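## Task

The mat should read "BOX" left to right, judged from the spot halfway between the two arm bases, but one letter block is missing. Place that block so all three letter blocks rest wholly on the mat in a tight straight line, each with its letter facing up and not upside down. The leftover fourth block must end up off the mat. Nothing may depend on the robot holding it. Finally release everything and move the grippers away.

## Robot and tools

Robot: two FANUC CRX-5iA arms, left_arm and right_arm, each with a Robotiq 2F-140 two-finger gripper and a wrist camera. Bases in the scene frame: left_arm at (+0.020, +0.385, 0) m, right_arm at (+0.001, -0.386, 0) m, both turned only slightly about z.

Frame: one shared scene frame. Origin on the table surface between the arms, +z up, +x pointing out across the table, left_arm on the +y side. The arm names are not image sides. A viewer standing between the bases and facing +x sees higher y on the left, so a word reads left to right as y decreases.

Gripper frame: the fingers point along the gripper's +z axis and close along its y axis. end_effector_position is the spot between the pads when they are shut. Closed fingertips stick out about 33 mm past it, open ones about 9 mm. While closing, the tips travel roughly 24 mm further from the wrist, so leave that clearance above the table.

The row (used by both execute_actions and move): always 20 numbers covering both arms, even if one is idle. First left_arm: x, y, z (metres), qw, qx, qy, qz (unit quaternion, w first), then gripper position, force_limit, speed. Then the same ten for right_arm. The seven pose numbers are an absolute target for that gripper in the scene frame, not an offset. The three gripper numbers each lie in [-1, 1]. position: +1 is fully open (140 mm), about -0.8 is pads touching, -1 closes until blocked. force_limit: about 14 N at -1, 60 N at 0, 107 N at +1. speed: about 30 mm/s at -1, 140 at 0, 250 at +1. To hold an arm still, repeat its last reported position and the quaternion you have been sending, plus its current gripper numbers; a 0 in the gripper part is a real command.

execute_actions: argument actions, a list holding zero or one item, and optional pictures (boolean). An empty list only reports the state. {"rows": [...], "steps": n} plays up to 15 rows, one per 1/30 s step, n at most 15; if rows run out the last one repeats. {"steps": n} alone waits up to 300 steps counted from the previous result, including your thinking time. A refused call sends nothing; a target more than 0.6 m from the arm's last reported position along any gripper axis is refused. Each step the commanded pose is also clipped to 70 mm and 16 degrees from the measured pose, so a far target needs several calls; check the result and send the remainder.

move: argument target (one 20-number row, absolute poses) and speed in m/s from 0.002 to 0.5 (default 0.25; rotation capped at twice that in rad/s). Both grippers follow straight paths that finish together, lasting 0.5 to 10 s; longer paths are cut off at 10 s. Rotation takes the shorter direction. Paths ignore obstacles and the other arm, may lag, drift and overshoot speed near a straight elbow. Gripper numbers are sent at the start. The result has a move: line with the ending (done, off_target, moving, held, fault), any limits (paced = pose clipped; held = steps blocked by a check, after which the arm may jump fast), and each gripper's distance from its target.

wait: seconds, 0 to 10; sends nothing new.

zoom_image: camera (cam_high, cam_low, cam_left_wrist, cam_right_wrist) and region [x0, y0, x1, y1] in pixels of that 504x504 image, origin top left, at most 504 by 504.

read_manual: optional section, only "licences"; no motion.

finished_scene: scene, the number of the current scene.

Result lines: the state line gives each gripper's measured position and quaternion (printed values can be off, more at long reach). object_status: 0 moving, 1 blocked while opening, 2 blocked while closing (a grip), 3 reached command or pads met. position_measured is in counts, 3 fully open to 230 pads met. A stalled gripper keeps its force_limit until the position number changes; to squeeze harder, raise force_limit and switch -1 to -0.98 or back. HELD marks steps not sent; pose unreachable names an arm whose command the clearance check altered. Hand target shows where each arm is being driven. Flange force is the estimated external force including a held object's weight. MOTOR HOT warns of heating; OVER-TEMPERATURE FAULT, TORQUE FAULT and FORCE FAULT mean a stop.

Hazards: a joint reaching its load limit (145 N m for the first three joints, 36.4 for the wrist joints) or an outside force of 150 N stops that arm for 10 s. Arms are stiff, so aiming even slightly below a firm contact can fault; approach slowly. Never let the arms strike or shove each other. Do not drop, slam or knock anything off the table. Held parts may occasionally be tugged and loose ones nudged. The simulation keeps running while you think. Cameras come with each result unless pictures is false; calibration is in the original prompt.

Each tool is called after "Call:" as name(argument=value, ...) on one line, values as JSON.

## Session

Call:
execute_actions(actions=[])

Scene clock: 0.00 s of 7600.00 s.
left_arm: end_effector_position=(+0.0929, +0.4622, +0.1539) position_measured=3 object_status=3 end_effector_quat_wxyz=(+0.737, +0.259, -0.589, +0.205) | right_arm: end_effector_position=(-0.0108, +0.1494, +0.2735) position_measured=3 object_status=3 end_effector_quat_wxyz=(-0.264, +0.758, -0.480, +0.354)
Joint positions: left_arm=[ 0.901  0.726 -0.337 -0.373 -2.224 -1.608] | right_arm=[ 2.142  0.379  0.01   0.726 -1.774 -1.878]
Joint velocities: left_arm=[ 0.001  0.001  0.     0.     0.    -0.   ] | right_arm=[-0.002 -0.    -0.    -0.    -0.    -0.   ]
Flange force (N, the push that the arm receives, along the gripper's own x y z axes): no reading
Hand target (left_arm): +0.093, +0.462, +0.154; +0.737, +0.259, -0.589, +0.205
Hand target (right_arm): -0.011, +0.149, +0.273; -0.264, +0.758, -0.480, +0.354

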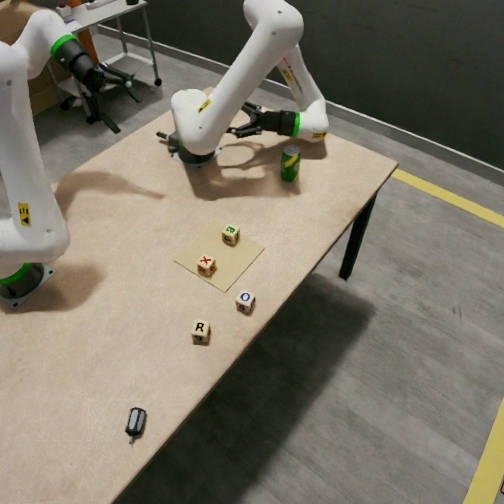

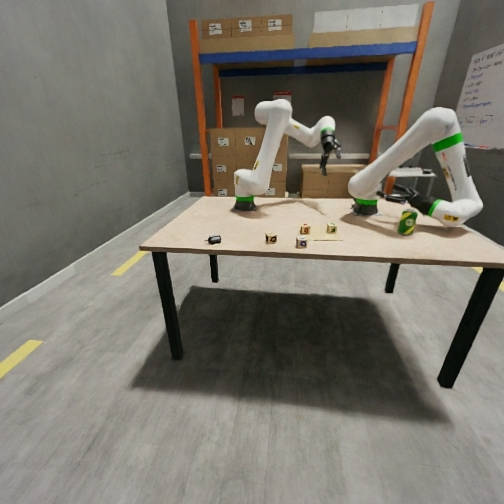

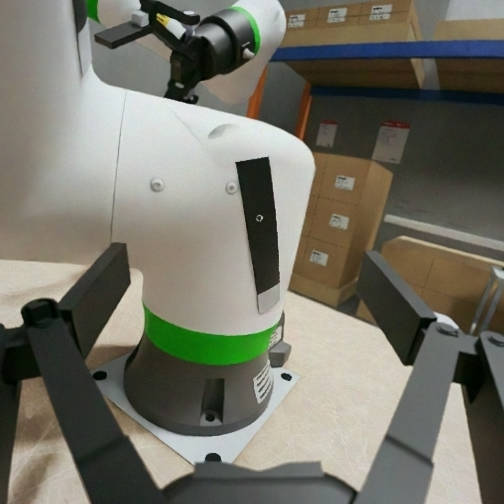

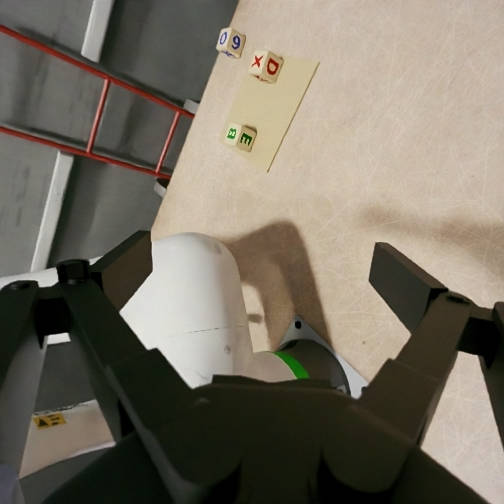

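Call:
zoom_image(camera="cam_high", region=[160, 210, 290, 350])

Call:
zoom_image(camera="cam_low", region=[190, 200, 430, 270])

Call:
zoom_image(camera="cam_right_wrist", region=[190, 10, 340, 180])

Region (160, 210, 290, 350) of cam_high's 504x504 image, scaled by 3.600, with more detail than that image has; it fills the left 468 columns of this view, and the rest is white.

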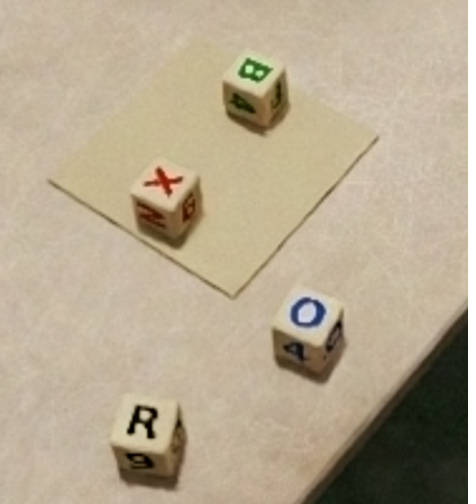

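Region (190, 200, 430, 270) of cam_low's 504x504 image, scaled by 2.100, with more detail than that image has; it fills the top 147 rows of this view, and the rest is white.

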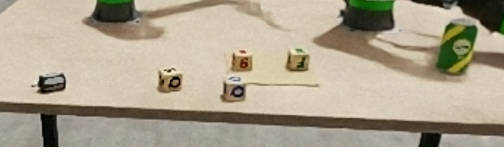

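Region (190, 10, 340, 180) of cam_right_wrist's 504x504 image, scaled by 2.965, with more detail than that image has; it fills the left 445 columns of this view, and the rest is white.

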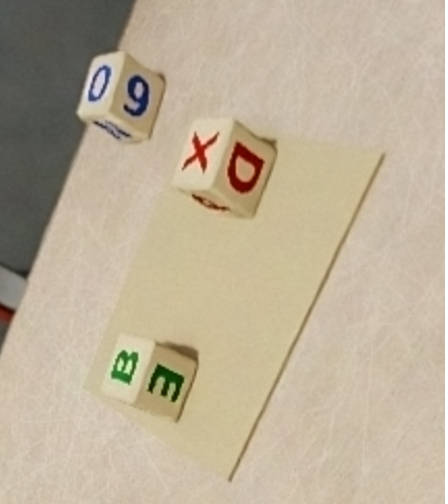

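Call:
zoom_image(camera="cam_high", region=[225, 280, 270, 325])

Call:
zoom_image(camera="cam_low", region=[255, 215, 350, 260])

Call:
zoom_image(camera="cam_right_wrist", region=[205, 15, 295, 95])

Region (225, 280, 270, 325) of cam_high's 504x504 image, scaled by 11.200, with more detail than that image has.

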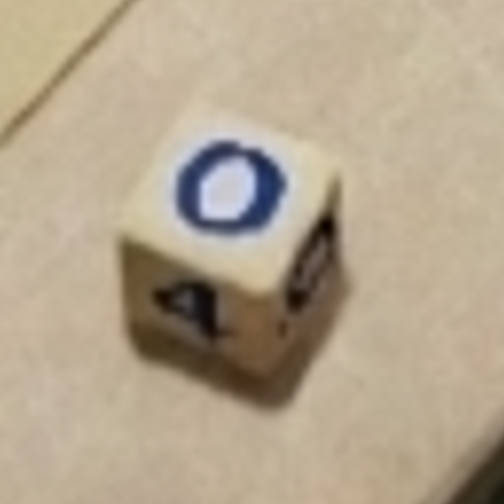

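Region (255, 215, 350, 260) of cam_low's 504x504 image, scaled by 5.305, with more detail than that image has; it fills the top 239 rows of this view, and the rest is white.

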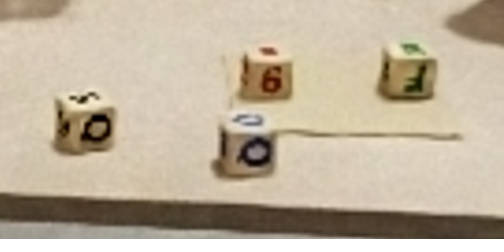

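Region (205, 15, 295, 95) of cam_right_wrist's 504x504 image, scaled by 5.600, with more detail than that image has.

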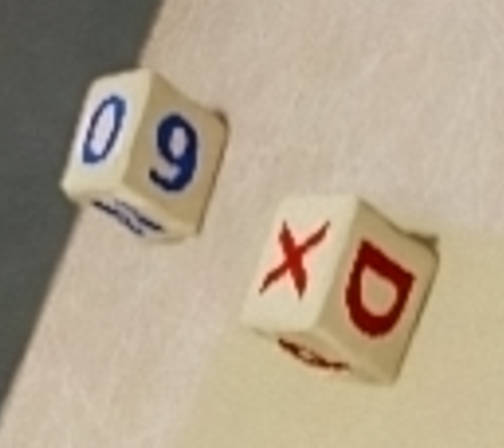

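Call:
move(target=[0.0929, 0.4622, 0.1539, 0.737, 0.259, -0.589, 0.205, 1, 0, 0, 0.47, 0.09, 0.23, 0, 0.7071, -0.7071, 0, 1, 0, 0], speed=0.3)

Scene clock: 82.57 s of 7600.00 s.
left_arm: end_effector_position=(+0.0929, +0.4622, +0.1539) position_measured=3 object_status=3 end_effector_quat_wxyz=(+0.737, +0.259, -0.589, +0.205) | right_arm: end_effector_position=(+0.4688, +0.0900, +0.2290) position_measured=3 object_status=3 end_effector_quat_wxyz=(-0.003, -0.707, +0.707, +0.000)
Joint positions: left_arm=[ 0.9    0.726 -0.337 -0.373 -2.224 -1.609] | right_arm=[ 0.877  0.6    0.745 -0.002 -1.723 -0.99 ]
Joint velocities: left_arm=[ 0.001  0.001 -0.     0.     0.001  0.001] | right_arm=[-0.002  0.002  0.002 -0.    -0.001 -0.001]
Flange force (N, the push that the arm receives, along the gripper's own x y z axes): left_arm=[2.9 0.1 3.0] | right_arm=[17.7 17.3 8.6]
Hand target (left_arm): +0.093, +0.462, +0.154; +0.737, +0.259, -0.589, +0.205
Hand target (right_arm): +0.469, +0.090, +0.229; +0.003, +0.707, -0.707, -0.000
Off the commanded pose (left_arm): 0.000 m, 0 deg.
Off the commanded pose (right_arm): 0.002 m, 0 deg.
After step 90, 77.33 s passed at rest.
move: done
camera_calibration (this result's frames):
cam_left_wrist: T_world_to_cam=[[-0.569308, 0.795981, 0.205677, -0.350743], [0.0698671, 0.296116, -0.952593, 0.0178814], [-0.81915, -0.527949, -0.224194, 0.527352], [0, 0, 0, 1]] pos_world=[0.231051, 0.552305, 0.207403]
cam_right_wrist: T_world_to_cam=[[-0.999081, -0.0416543, -0.0101067, 0.47932], [-0.04264, 0.941851, 0.333315, -0.137786], [-0.00436505, 0.33344, -0.942761, 0.376732], [0, 0, 0, 1]] pos_world=[0.474649, 0.0241218, 0.405939]

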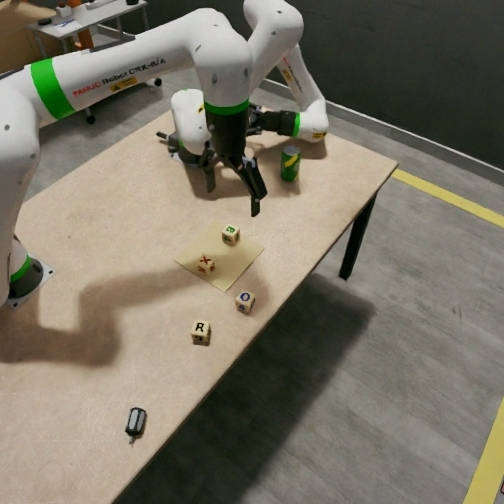

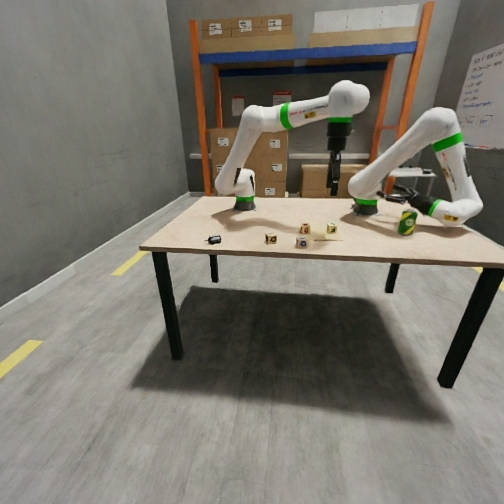

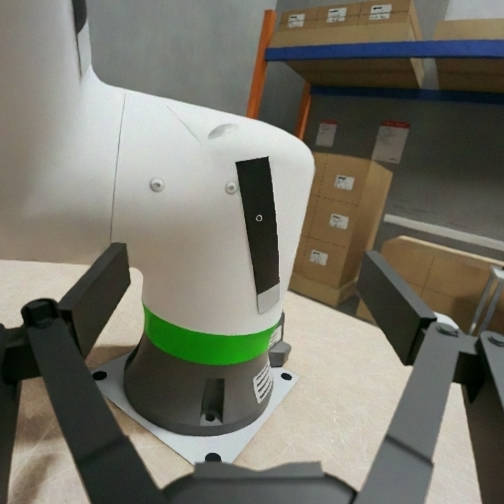

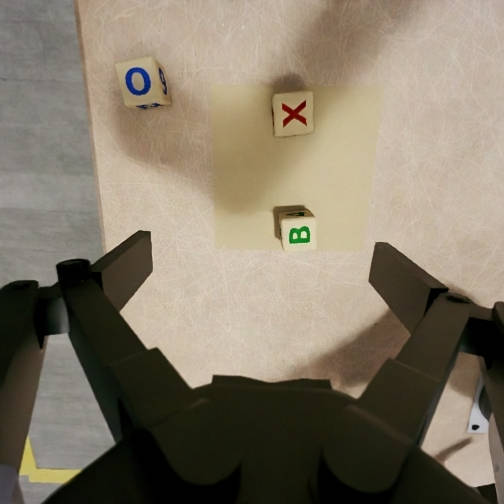

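Call:
zoom_image(camera="cam_right_wrist", region=[90, 30, 400, 270])

Call:
zoom_image(camera="cam_right_wrist", region=[100, 40, 190, 130])

Call:
zoom_image(camera="cam_right_wrist", region=[250, 70, 340, 160])

Call:
zoom_image(camera="cam_right_wrist", region=[250, 180, 340, 270])

Region (90, 30, 400, 270) of cam_right_wrist's 504x504 image, scaled by 1.626, with more detail than that image has; it fills the top 390 rows of this view, and the rest is white.

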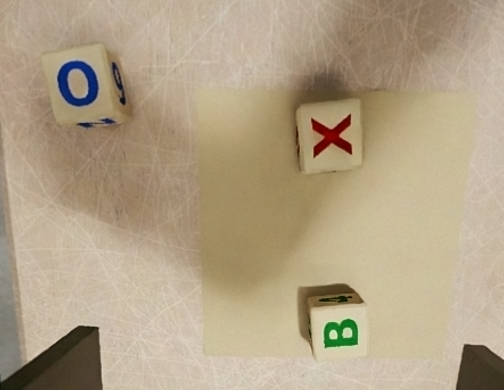

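Region (100, 40, 190, 130) of cam_right_wrist's 504x504 image, scaled by 5.600, with more detail than that image has.

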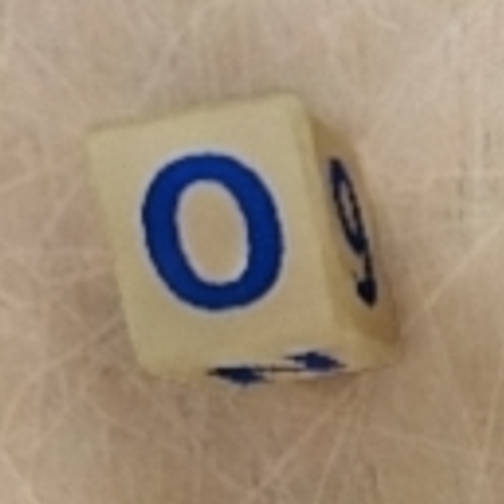

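Region (250, 70, 340, 160) of cam_right_wrist's 504x504 image, scaled by 5.600, with more detail than that image has.

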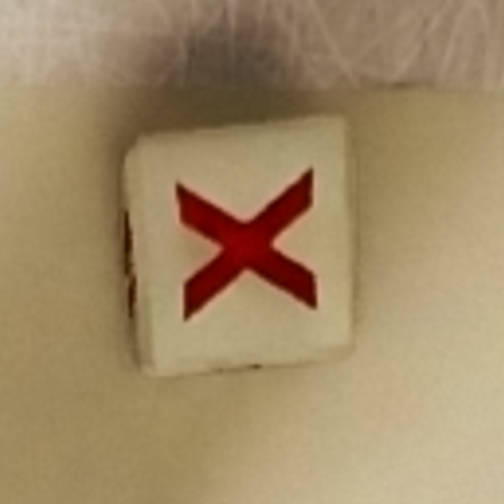

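Region (250, 180, 340, 270) of cam_right_wrist's 504x504 image, scaled by 5.600, with more detail than that image has.

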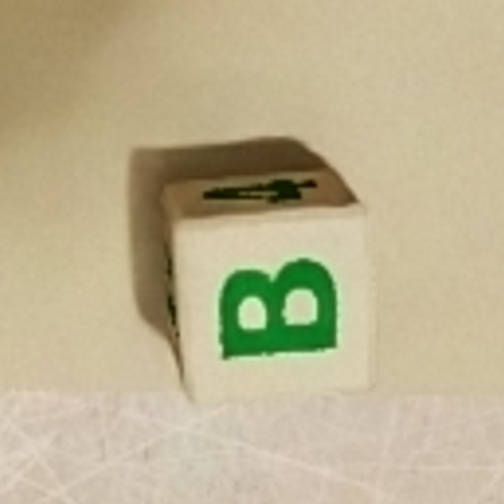

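Call:
zoom_image(camera="cam_low", region=[260, 218, 345, 255])

Call:
zoom_image(camera="cam_high", region=[185, 280, 265, 350])

Call:
zoom_image(camera="cam_high", region=[185, 215, 255, 285])

Region (260, 218, 345, 255) of cam_low's 504x504 image, scaled by 5.929, with more detail than that image has; it fills the top 219 rows of this view, and the rest is white.

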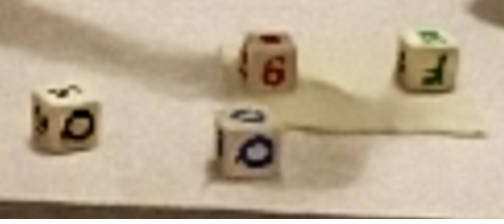

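Region (185, 280, 265, 350) of cam_high's 504x504 image, scaled by 6.300, with more detail than that image has; it fills the top 441 rows of this view, and the rest is white.

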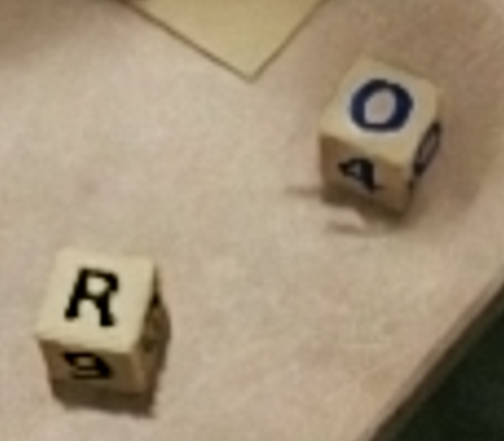

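Region (185, 215, 255, 285) of cam_high's 504x504 image, scaled by 7.200, with more detail than that image has.

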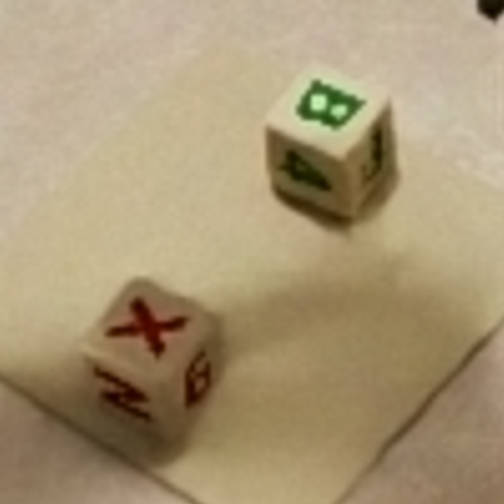

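Call:
move(target=[0.0929, 0.4622, 0.1539, 0.737, 0.259, -0.589, 0.205, 1, 0, 0, 0.602, -0.029, 0.105, 0, 0.99692, 0.07846, 0, 0.3, -0.4, 0], speed=0.5)

Scene clock: 199.77 s of 7600.00 s.
left_arm: end_effector_position=(+0.0929, +0.4622, +0.1539) position_measured=3 object_status=3 end_effector_quat_wxyz=(+0.737, +0.259, -0.589, +0.205) | right_arm: end_effector_position=(+0.6016, -0.0288, +0.1050) position_measured=91 object_status=3 end_effector_quat_wxyz=(-0.000, +0.997, +0.079, -0.000)
Joint positions: left_arm=[ 0.9    0.726 -0.337 -0.373 -2.224 -1.609] | right_arm=[ 0.611  0.683  0.586 -0.001 -1.475  1.005]
Joint velocities: left_arm=[ 0.    -0.    -0.     0.001  0.     0.001] | right_arm=[-0.002  0.    -0.     0.    -0.003  0.001]
Flange force (N, the push that the arm receives, along the gripper's own x y z axes): left_arm=[2.8 0.3 1.8] | right_arm=[-19.8 9.2 3.5]
Hand target (left_arm): +0.093, +0.462, +0.154; +0.737, +0.259, -0.589, +0.205
Hand target (right_arm): +0.602, -0.029, +0.105; -0.000, +0.997, +0.079, -0.001
Off the commanded pose (left_arm): 0.000 m, 0 deg.
Off the commanded pose (right_arm): 0.000 m, 0 deg.
After step 90, 112.00 s passed at rest.
move: done
camera_calibration (this result's frames):
cam_left_wrist: T_world_to_cam=[[-0.569308, 0.79598, 0.20568, -0.350743], [0.0698899, 0.296134, -0.952586, 0.0178603], [-0.819148, -0.52794, -0.224222, 0.527349], [0, 0, 0, 1]] pos_world=[0.231048, 0.552304, 0.207398]
cam_right_wrist: T_world_to_cam=[[0.198211, -0.980023, -0.0163425, -0.140816], [-0.921482, -0.192001, 0.337648, 0.516748], [-0.334041, -0.0518661, -0.941131, 0.487054], [0, 0, 0, 1]] pos_world=[0.666781, -0.0135255, 0.281601]

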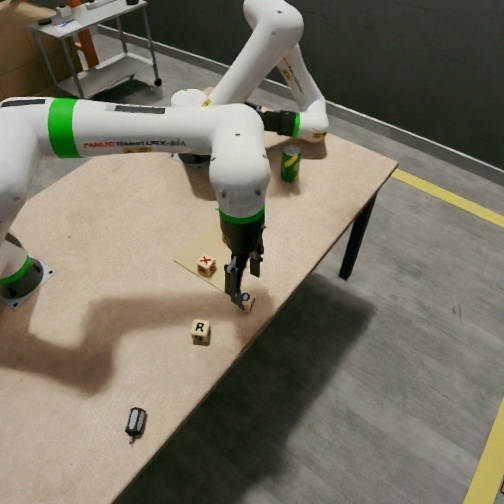

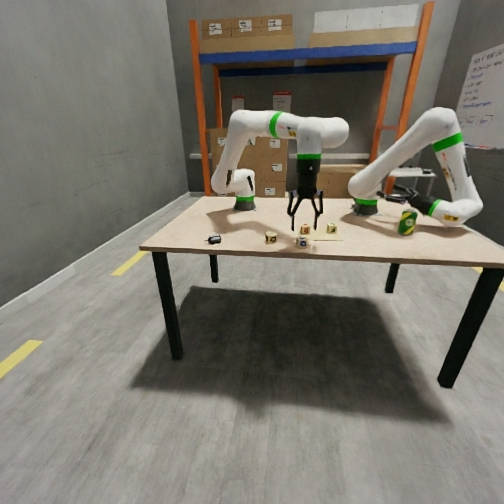

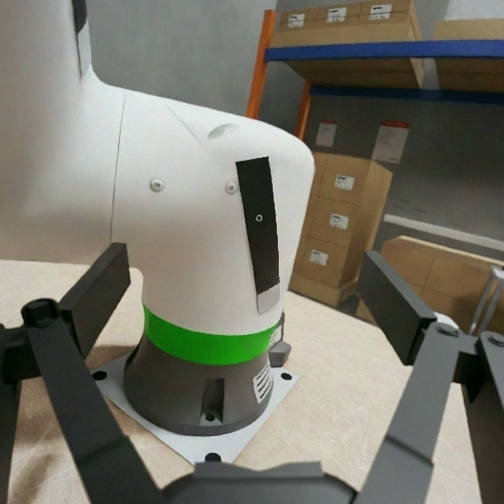

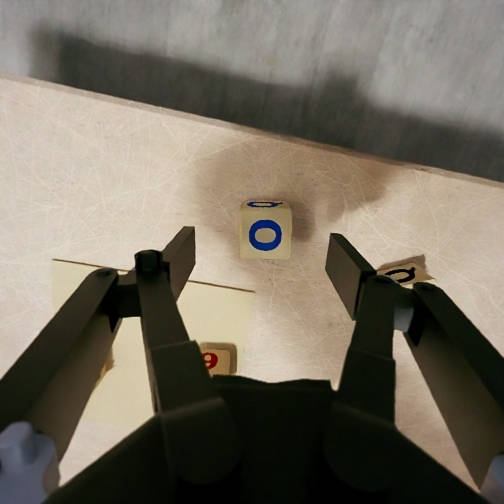

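Call:
zoom_image(camera="cam_right_wrist", region=[180, 180, 350, 300])

Region (180, 180, 350, 300) of cam_right_wrist's 504x504 image, scaled by 2.965, with more detail than that image has; it fills the top 356 rows of this view, and the rest is white.

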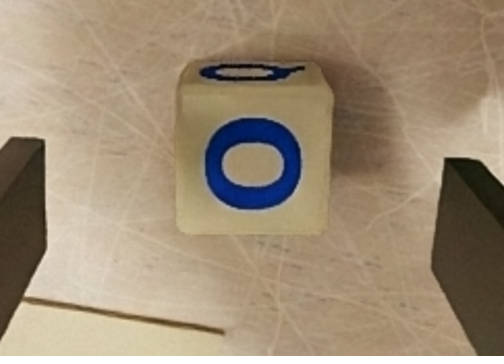

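Call:
move(target=[0.0929, 0.4622, 0.1539, 0.737, 0.259, -0.589, 0.205, 1, 0, 0, 0.600, -0.0325, 0.048, 0, 0.99497, 0.10019, 0, 0.0, 0, 0], speed=0.15)

Call:
execute_actions(actions=[{"rows": [[0.0929, 0.4622, 0.1539, 0.737, 0.259, -0.589, 0.205, 1, 0, 0, 0.600, -0.0325, 0.048, 0, 0.99497, 0.10019, 0, -1, 0, -0.3]], "steps": 15}])

Scene clock: 238.70 s of 7600.00 s.
left_arm: end_effector_position=(+0.0929, +0.4622, +0.1539) position_measured=3 object_status=3 end_effector_quat_wxyz=(+0.737, +0.259, -0.589, +0.205) | right_arm: end_effector_position=(+0.5999, -0.0326, +0.0480) position_measured=129 object_status=3 end_effector_quat_wxyz=(+0.000, +0.995, +0.100, +0.000)
Joint positions: left_arm=[ 0.9    0.726 -0.337 -0.373 -2.224 -1.609] | right_arm=[ 0.609  0.698  0.477  0.    -1.349  1.05 ]
Joint velocities: left_arm=[ 0.001  0.     0.    -0.     0.     0.001] | right_arm=[ 0.001 -0.001 -0.     0.     0.     0.   ]
Flange force (N, the push that the arm receives, along the gripper's own x y z axes): left_arm=[3.6 -0.7 4.2] | right_arm=[-18.1 5.8 1.1]
Hand target (left_arm): +0.093, +0.462, +0.154; +0.737, +0.259, -0.589, +0.205
Hand target (right_arm): +0.600, -0.033, +0.048; -0.000, +0.995, +0.100, -0.000
Off the commanded pose (left_arm): 0.000 m, 0 deg.
Off the commanded pose (right_arm): 0.000 m, 0 deg.
After step 90, 35.20 s passed at rest.
move: done
camera_calibration (this result's frames):
cam_left_wrist: T_world_to_cam=[[-0.569308, 0.79598, 0.20568, -0.350743], [0.0698901, 0.296134, -0.952586, 0.0178603], [-0.819148, -0.52794, -0.224222, 0.527349], [0, 0, 0, 1]] pos_world=[0.231048, 0.552304, 0.207398]
cam_right_wrist: T_world_to_cam=[[0.240648, -0.97049, -0.0154187, -0.170358], [-0.912639, -0.231654, 0.336788, 0.527145], [-0.330422, -0.0669759, -0.941454, 0.430046], [0, 0, 0, 1]] pos_world=[0.664186, -0.0144128, 0.224705]

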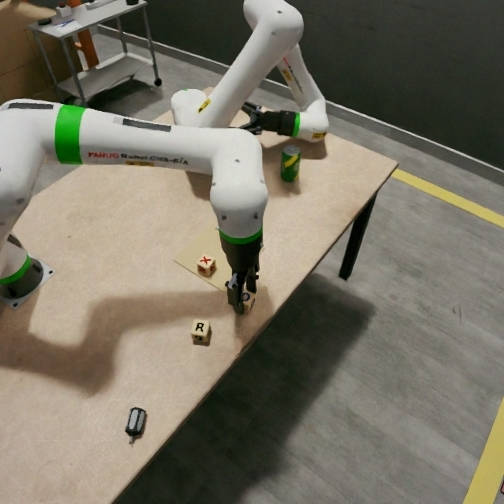

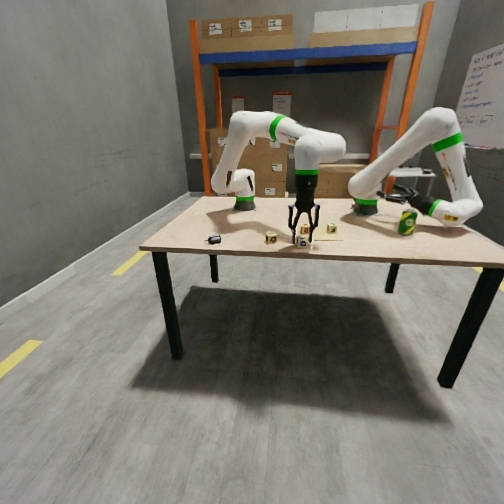

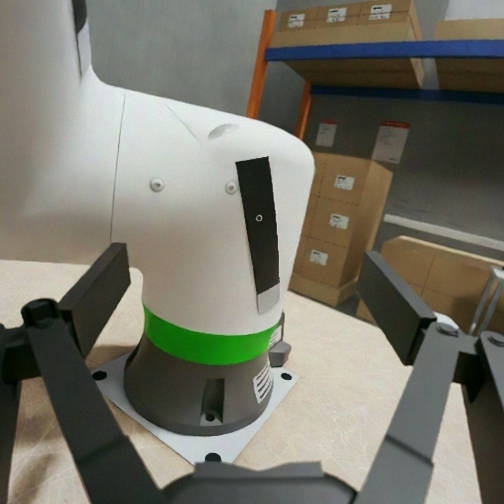

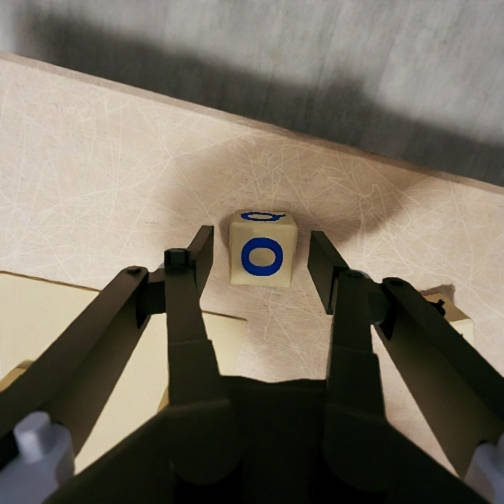

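Scene clock: 239.20 s of 7600.00 s.
left_arm: end_effector_position=(+0.0929, +0.4622, +0.1539) position_measured=3 object_status=3 end_effector_quat_wxyz=(+0.737, +0.259, -0.589, +0.205) | right_arm: end_effector_position=(+0.6001, -0.0325, +0.0480) position_measured=172 object_status=2 end_effector_quat_wxyz=(-0.000, +0.995, +0.100, +0.000)
Joint positions: left_arm=[ 0.9    0.726 -0.337 -0.373 -2.224 -1.609] | right_arm=[ 0.609  0.699  0.477  0.    -1.349  1.05 ]
Joint velocities: left_arm=[-0.001 -0.    -0.    -0.001 -0.     0.001] | right_arm=[-0.001  0.    -0.     0.    -0.001  0.001]
Flange force (N, the push that the arm receives, along the gripper's own x y z axes): left_arm=[1.2 1.6 1.6] | right_arm=[-18.2 6.1 -8.2]
Hand target (left_arm): +0.093, +0.462, +0.154; +0.737, +0.259, -0.589, +0.205
Hand target (right_arm): +0.600, -0.032, +0.048; -0.000, +0.995, +0.100, +0.000
Off the commanded pose (left_arm): 0.000 m, 0 deg.
Off the commanded pose (right_arm): 0.000 m, 0 deg.
Steps of this call (steps 1 to 15: all 15 steps of this action). Readings (end_effector_position | what the end effector reports):
1: left_arm (+0.0929, +0.4622, +0.1539) | right_arm (+0.5999, -0.0326, +0.0480) | left_arm position_measured=3 object_status=3 | right_arm position_measured=129 object_status=0
2: left_arm (+0.0929, +0.4622, +0.1539) | right_arm (+0.6000, -0.0326, +0.0480) | left_arm position_measured=3 object_status=3 | right_arm position_measured=132 object_status=0
4: left_arm (+0.0929, +0.4622, +0.1539) | right_arm (+0.6000, -0.0325, +0.0480) | left_arm position_measured=3 object_status=3 | right_arm position_measured=144 object_status=0
8: left_arm (+0.0929, +0.4622, +0.1539) | right_arm (+0.6001, -0.0325, +0.0480) | left_arm position_measured=3 object_status=3 | right_arm position_measured=167 object_status=0
15: the state above
camera_calibration (this result's frames):
cam_left_wrist: T_world_to_cam=[[-0.569308, 0.79598, 0.20568, -0.350743], [0.06989, 0.296134, -0.952586, 0.0178602], [-0.819148, -0.52794, -0.224222, 0.527349], [0, 0, 0, 1]] pos_world=[0.231048, 0.552304, 0.207398]
cam_right_wrist: T_world_to_cam=[[0.240476, -0.97053, -0.0155912, -0.170125], [-0.912722, -0.23156, 0.336627, 0.527369], [-0.330317, -0.0667203, -0.941509, 0.430067], [0, 0, 0, 1]] pos_world=[0.664311, -0.0142994, 0.224732]

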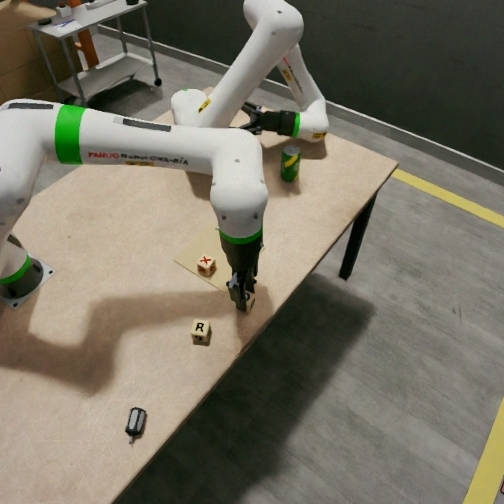

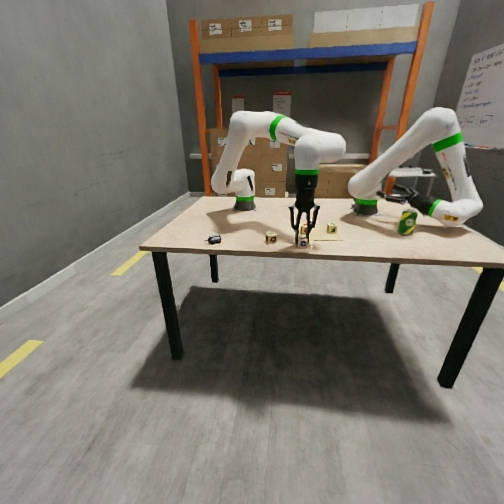

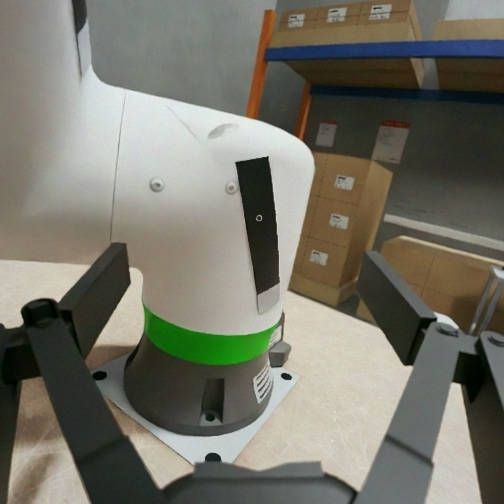

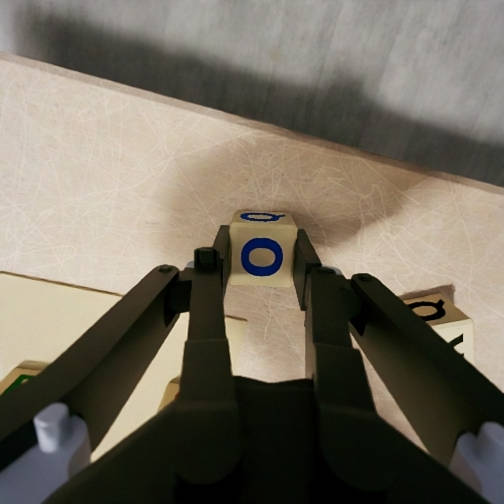

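Call:
zoom_image(camera="cam_right_wrist", region=[200, 190, 330, 310])

Call:
zoom_image(camera="cam_low", region=[270, 190, 345, 255])

Region (200, 190, 330, 310) of cam_right_wrist's 504x504 image, scaled by 3.877, with more detail than that image has; it fills the top 465 rows of this view, and the rest is white.

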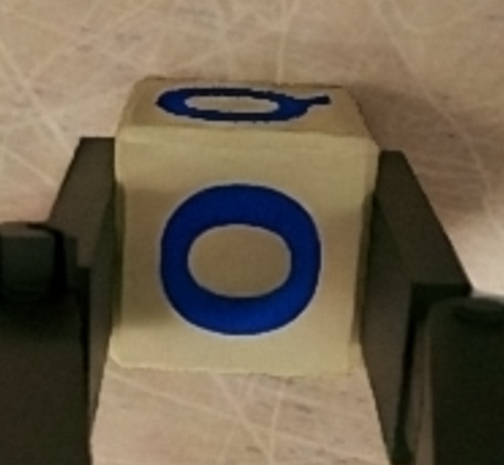

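Region (270, 190, 345, 255) of cam_low's 504x504 image, scaled by 6.720, with more detail than that image has; it fills the top 437 rows of this view, and the rest is white.

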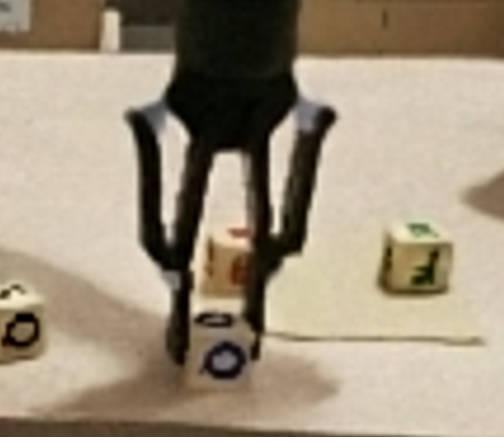

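Call:
move(target=[0.0929, 0.4622, 0.1539, 0.737, 0.259, -0.589, 0.205, 1, 0, 0, 0.4265, 0.059, 0.13, 0, 0.75184, -0.65935, 0, -1, 0, -0.3], speed=0.5)

Call:
move(target=[0.0929, 0.4622, 0.1539, 0.737, 0.259, -0.589, 0.205, 1, 0, 0, 0.4265, 0.059, 0.052, 0, 0.75184, -0.65935, 0, -1, 0, -0.3], speed=0.13)

Scene clock: 289.43 s of 7600.00 s.
left_arm: end_effector_position=(+0.0929, +0.4622, +0.1539) position_measured=3 object_status=3 end_effector_quat_wxyz=(+0.737, +0.259, -0.589, +0.205) | right_arm: end_effector_position=(+0.4269, +0.0584, +0.1300) position_measured=172 object_status=2 end_effector_quat_wxyz=(-0.000, +0.752, -0.659, +0.001)
Joint positions: left_arm=[ 0.9    0.726 -0.337 -0.373 -2.224 -1.609] | right_arm=[ 0.908  0.447  0.287  0.001 -1.411 -0.89 ]
Joint velocities: left_arm=[ 0.     0.     0.    -0.    -0.    -0.001] | right_arm=[ 0.002 -0.    -0.    -0.     0.001  0.   ]
Flange force (N, the push that the arm receives, along the gripper's own x y z axes): left_arm=[1.4 0.3 3.9] | right_arm=[9.2 11.3 2.5]
Hand target (left_arm): +0.093, +0.462, +0.154; +0.737, +0.259, -0.589, +0.205
Hand target (right_arm): +0.427, +0.059, +0.130; -0.000, +0.752, -0.659, +0.001
Off the commanded pose (left_arm): 0.000 m, 0 deg.
Off the commanded pose (right_arm): 0.001 m, 0 deg.
After step 90, 45.07 s passed at rest.
move: done
camera_calibration (this result's frames):
cam_left_wrist: T_world_to_cam=[[-0.569308, 0.79598, 0.20568, -0.350743], [0.0698899, 0.296134, -0.952586, 0.0178602], [-0.819148, -0.52794, -0.224222, 0.527349], [0, 0, 0, 1]] pos_world=[0.231048, 0.552304, 0.207398]
cam_right_wrist: T_world_to_cam=[[-0.984941, -0.172109, -0.0164512, 0.437588], [-0.167577, 0.926908, 0.335796, -0.0229291], [-0.0425449, 0.333496, -0.941791, 0.309875], [0, 0, 0, 1]] pos_world=[0.440339, -0.00677602, 0.306736]

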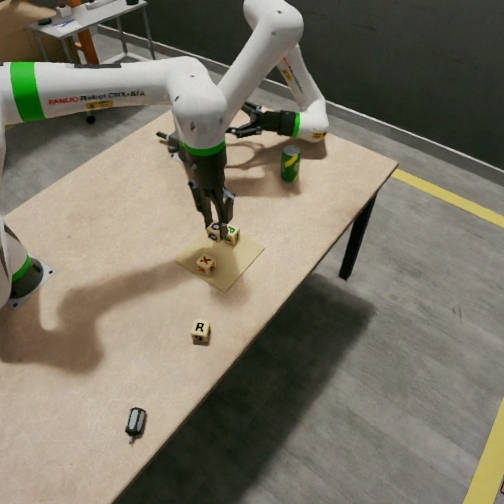

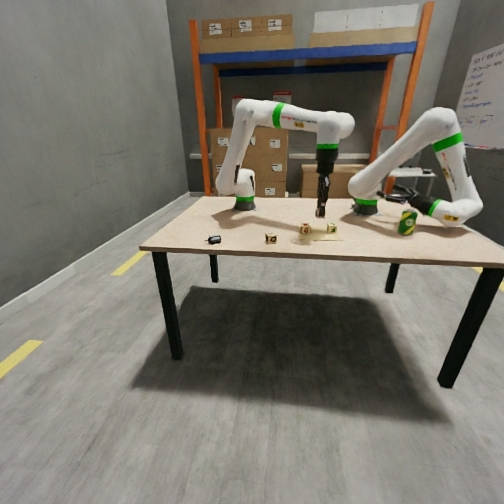

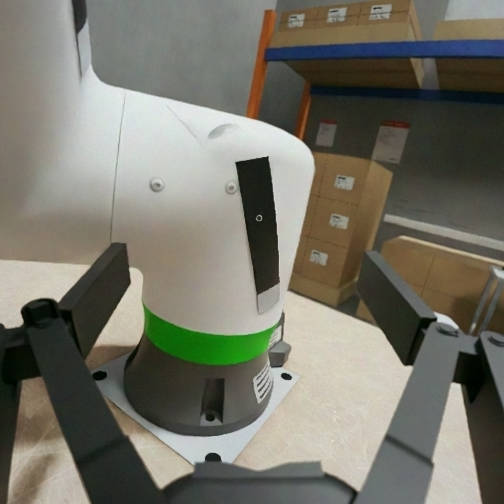

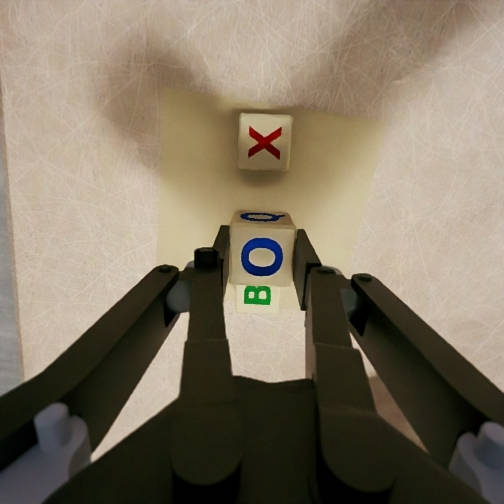

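Scene clock: 290.33 s of 7600.00 s.
left_arm: end_effector_position=(+0.0929, +0.4622, +0.1539) position_measured=3 object_status=3 end_effector_quat_wxyz=(+0.737, +0.259, -0.589, +0.205) | right_arm: end_effector_position=(+0.4264, +0.0589, +0.0521) position_measured=172 object_status=2 end_effector_quat_wxyz=(-0.000, +0.752, -0.659, -0.000)
Joint positions: left_arm=[ 0.9    0.726 -0.337 -0.373 -2.224 -1.609] | right_arm=[ 0.908  0.493  0.168 -0.    -1.245 -0.89 ]
Joint velocities: left_arm=[ 0. -0.  0. -0. -0.  0.] | right_arm=[-0.001 -0.    -0.     0.002  0.    -0.   ]
Flange force (N, the push that the arm receives, along the gripper's own x y z axes): left_arm=[2.8 1.8 2.7] | right_arm=[9.1 10.0 0.0]
Hand target (left_arm): +0.093, +0.462, +0.154; +0.737, +0.259, -0.589, +0.205
Hand target (right_arm): +0.426, +0.059, +0.052; +0.000, +0.752, -0.659, -0.000
Off the commanded pose (left_arm): 0.000 m, 0 deg.
Off the commanded pose (right_arm): 0.000 m, 0 deg.
move: done
camera_calibration (this result's frames):
cam_left_wrist: T_world_to_cam=[[-0.569308, 0.79598, 0.20568, -0.350743], [0.06989, 0.296134, -0.952586, 0.0178601], [-0.819148, -0.52794, -0.224222, 0.527349], [0, 0, 0, 1]] pos_world=[0.231048, 0.552304, 0.207398]
cam_right_wrist: T_world_to_cam=[[-0.984906, -0.1724, -0.0154456, 0.43581], [-0.16746, 0.926491, 0.337005, 0.00263689], [-0.0437893, 0.334504, -0.941376, 0.236783], [0, 0, 0, 1]] pos_world=[0.440042, -0.00651431, 0.228744]

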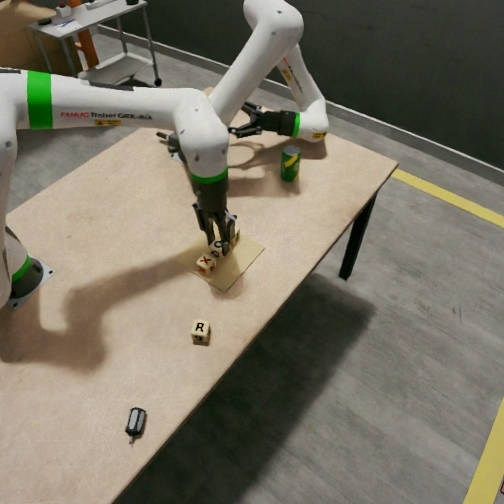

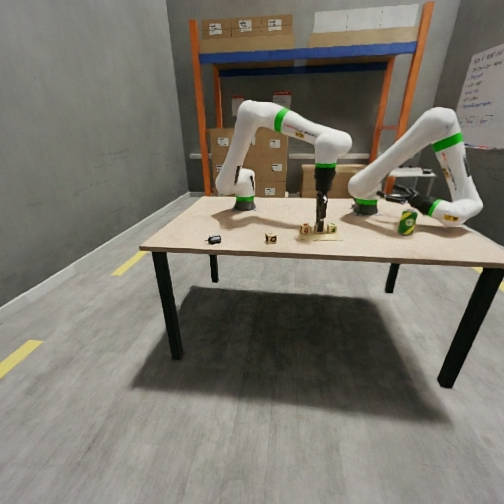

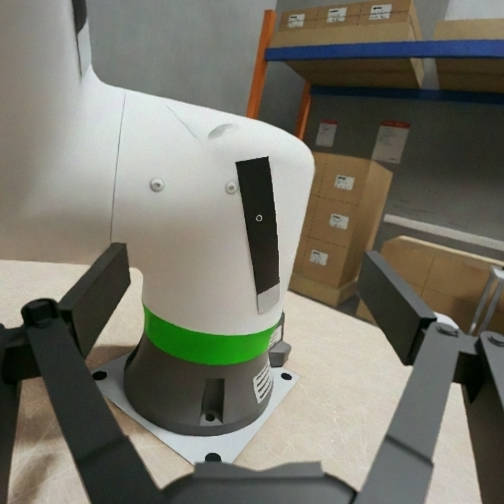

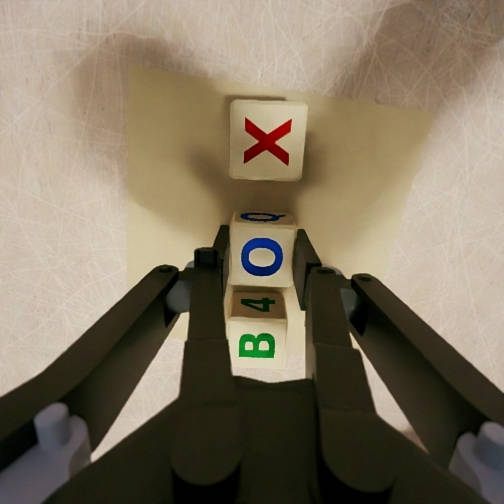

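Call:
zoom_image(camera="cam_low", region=[290, 200, 350, 245])

Call:
zoom_image(camera="cam_right_wrist", region=[150, 80, 380, 380])

Region (290, 200, 350, 245) of cam_low's 504x504 image, scaled by 8.400, with more detail than that image has; it fills the top 378 rows of this view, and the rest is white.

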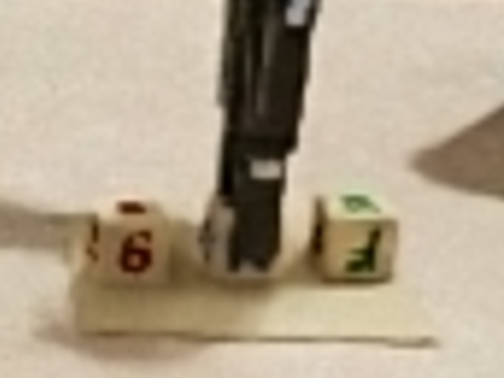

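Region (150, 80, 380, 380) of cam_right_wrist's 504x504 image, scaled by 1.680, with more detail than that image has; it fills the left 386 columns of this view, and the rest is white.

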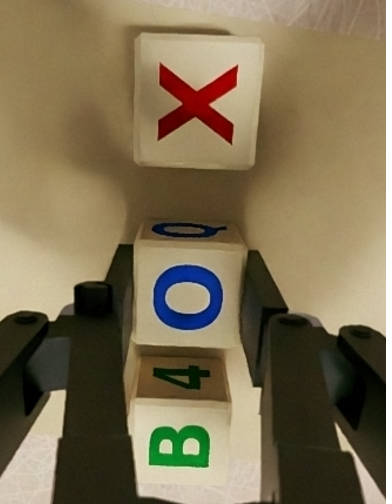

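Call:
execute_actions(actions=[{"rows": [[0.0929, 0.4622, 0.1539, 0.737, 0.259, -0.589, 0.205, 1, 0, 0, 0.4265, 0.059, 0.0515, 0, 0.75184, -0.65935, 0, -1, 0, -0.3],[0.0929, 0.4622, 0.1539, 0.737, 0.259, -0.589, 0.205, 1, 0, 0, 0.4265, 0.059, 0.051, 0, 0.75184, -0.65935, 0, -1, 0, -0.3],[0.0929, 0.4622, 0.1539, 0.737, 0.259, -0.589, 0.205, 1, 0, 0, 0.4265, 0.059, 0.051, 0, 0.75184, -0.65935, 0, -1, 0, -0.3],[0.0929, 0.4622, 0.1539, 0.737, 0.259, -0.589, 0.205, 1, 0, 0, 0.4265, 0.059, 0.051, 0, 0.75184, -0.65935, 0, -1, 0, -0.3],[0.0929, 0.4622, 0.1539, 0.737, 0.259, -0.589, 0.205, 1, 0, 0, 0.4265, 0.059, 0.051, 0, 0.75184, -0.65935, 0, 0.3, 0, -0.3]], "steps": 11}], pictures=false)

Call:
move(target=[0.0929, 0.4622, 0.1539, 0.737, 0.259, -0.589, 0.205, 1, 0, 0, 0.41, 0.07, 0.22, 0, 0.75184, -0.65935, 0, 1, 0, 0.3], speed=0.3)

Scene clock: 308.57 s of 7600.00 s.
left_arm: end_effector_position=(+0.0929, +0.4622, +0.1539) position_measured=3 object_status=3 end_effector_quat_wxyz=(+0.737, +0.259, -0.589, +0.205) | right_arm: end_effector_position=(+0.4266, +0.0590, +0.0509) position_measured=139 object_status=0 end_effector_quat_wxyz=(-0.000, +0.752, -0.659, +0.000)
Joint positions: left_arm=[ 0.9    0.726 -0.337 -0.373 -2.224 -1.609] | right_arm=[ 0.908  0.495  0.167  0.    -1.243 -0.89 ]
Joint velocities: left_arm=[ 0.    -0.     0.    -0.    -0.    -0.002] | right_arm=[-0.001 -0.002  0.002 -0.001  0.     0.002]
Flange force (N, the push that the arm receives, along the gripper's own x y z axes): left_arm=[3.1 0.9 2.7] | right_arm=[8.5 11.2 -1.8]
Hand target (left_arm): +0.093, +0.462, +0.154; +0.737, +0.259, -0.589, +0.205
Hand target (right_arm): +0.426, +0.059, +0.051; -0.000, +0.752, -0.659, -0.000
Off the commanded pose (left_arm): 0.000 m, 0 deg.
Off the commanded pose (right_arm): 0.000 m, 0 deg.
Steps of this call (steps 1 to 90: nothing new was sent; then 14.87 s passed at rest; steps 91 to 101: all 11 steps of this action). Readings (end_effector_position | what the end effector reports):
91: left_arm (+0.0929, +0.4622, +0.1539) | right_arm (+0.4264, +0.0588, +0.0520) | left_arm position_measured=3 object_status=3 | right_arm position_measured=172 object_status=2
92: left_arm (+0.0929, +0.4622, +0.1539) | right_arm (+0.4265, +0.0589, +0.0517) | left_arm position_measured=3 object_status=3 | right_arm position_measured=172 object_status=2
94: left_arm (+0.0929, +0.4622, +0.1539) | right_arm (+0.4265, +0.0590, +0.0514) | left_arm position_measured=3 object_status=3 | right_arm position_measured=172 object_status=2
98: left_arm (+0.0929, +0.4622, +0.1539) | right_arm (+0.4265, +0.0589, +0.0506) | left_arm position_measured=3 object_status=3 | right_arm position_measured=156 object_status=0
101: the state above

Scene clock: 310.00 s of 7600.00 s.
left_arm: end_effector_position=(+0.0929, +0.4622, +0.1539) position_measured=3 object_status=3 end_effector_quat_wxyz=(+0.737, +0.259, -0.589, +0.205) | right_arm: end_effector_position=(+0.4102, +0.0703, +0.2199) position_measured=3 object_status=3 end_effector_quat_wxyz=(+0.000, +0.752, -0.660, +0.000)
Joint positions: left_arm=[ 0.9    0.726 -0.337 -0.373 -2.224 -1.609] | right_arm=[ 0.941  0.426  0.468  0.    -1.613 -0.924]
Joint velocities: left_arm=[ 0.001  0.     0.    -0.001 -0.    -0.   ] | right_arm=[ 0.002 -0.     0.001  0.    -0.001  0.001]
Flange force (N, the push that the arm receives, along the gripper's own x y z axes): left_arm=[1.7 1.7 3.0] | right_arm=[14.0 13.8 5.5]
Hand target (left_arm): +0.093, +0.462, +0.154; +0.737, +0.259, -0.589, +0.205
Hand target (right_arm): +0.410, +0.070, +0.220; -0.000, +0.752, -0.660, +0.000
Off the commanded pose (left_arm): 0.000 m, 0 deg.
Off the commanded pose (right_arm): 0.000 m, 0 deg.
move: done
camera_calibration (this result's frames):
cam_left_wrist: T_world_to_cam=[[-0.569308, 0.79598, 0.20568, -0.350743], [0.06989, 0.296134, -0.952586, 0.01786], [-0.819148, -0.52794, -0.224222, 0.527349], [0, 0, 0, 1]] pos_world=[0.231048, 0.552304, 0.207398]
cam_right_wrist: T_world_to_cam=[[-0.985012, -0.171777, -0.0156261, 0.424544], [-0.166951, 0.926714, 0.336642, -0.0673483], [-0.0433464, 0.334206, -0.941503, 0.390079], [0, 0, 0, 1]] pos_world=[0.423845, 0.00497275, 0.396567]

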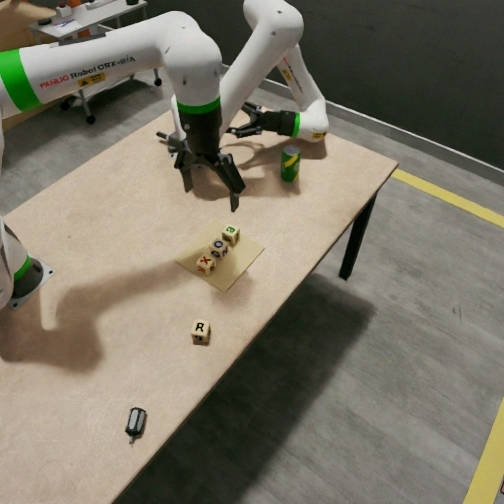

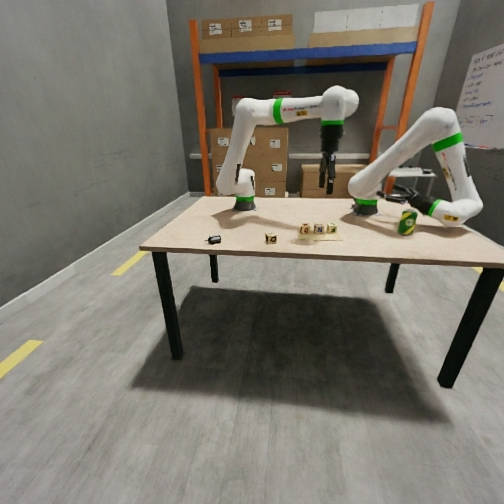

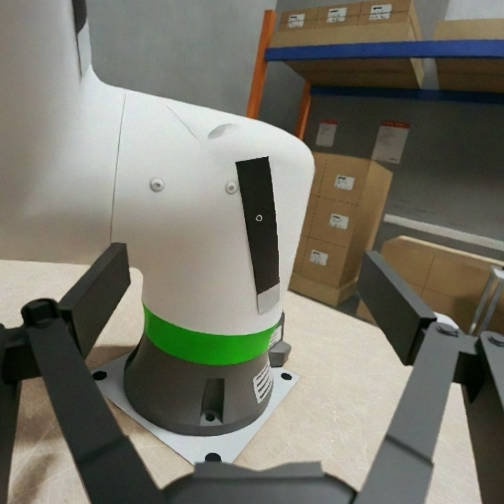

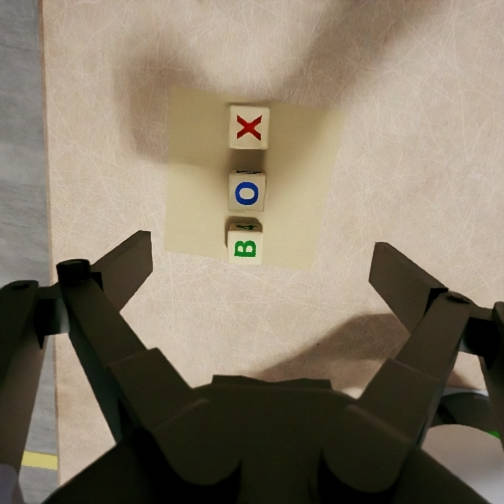

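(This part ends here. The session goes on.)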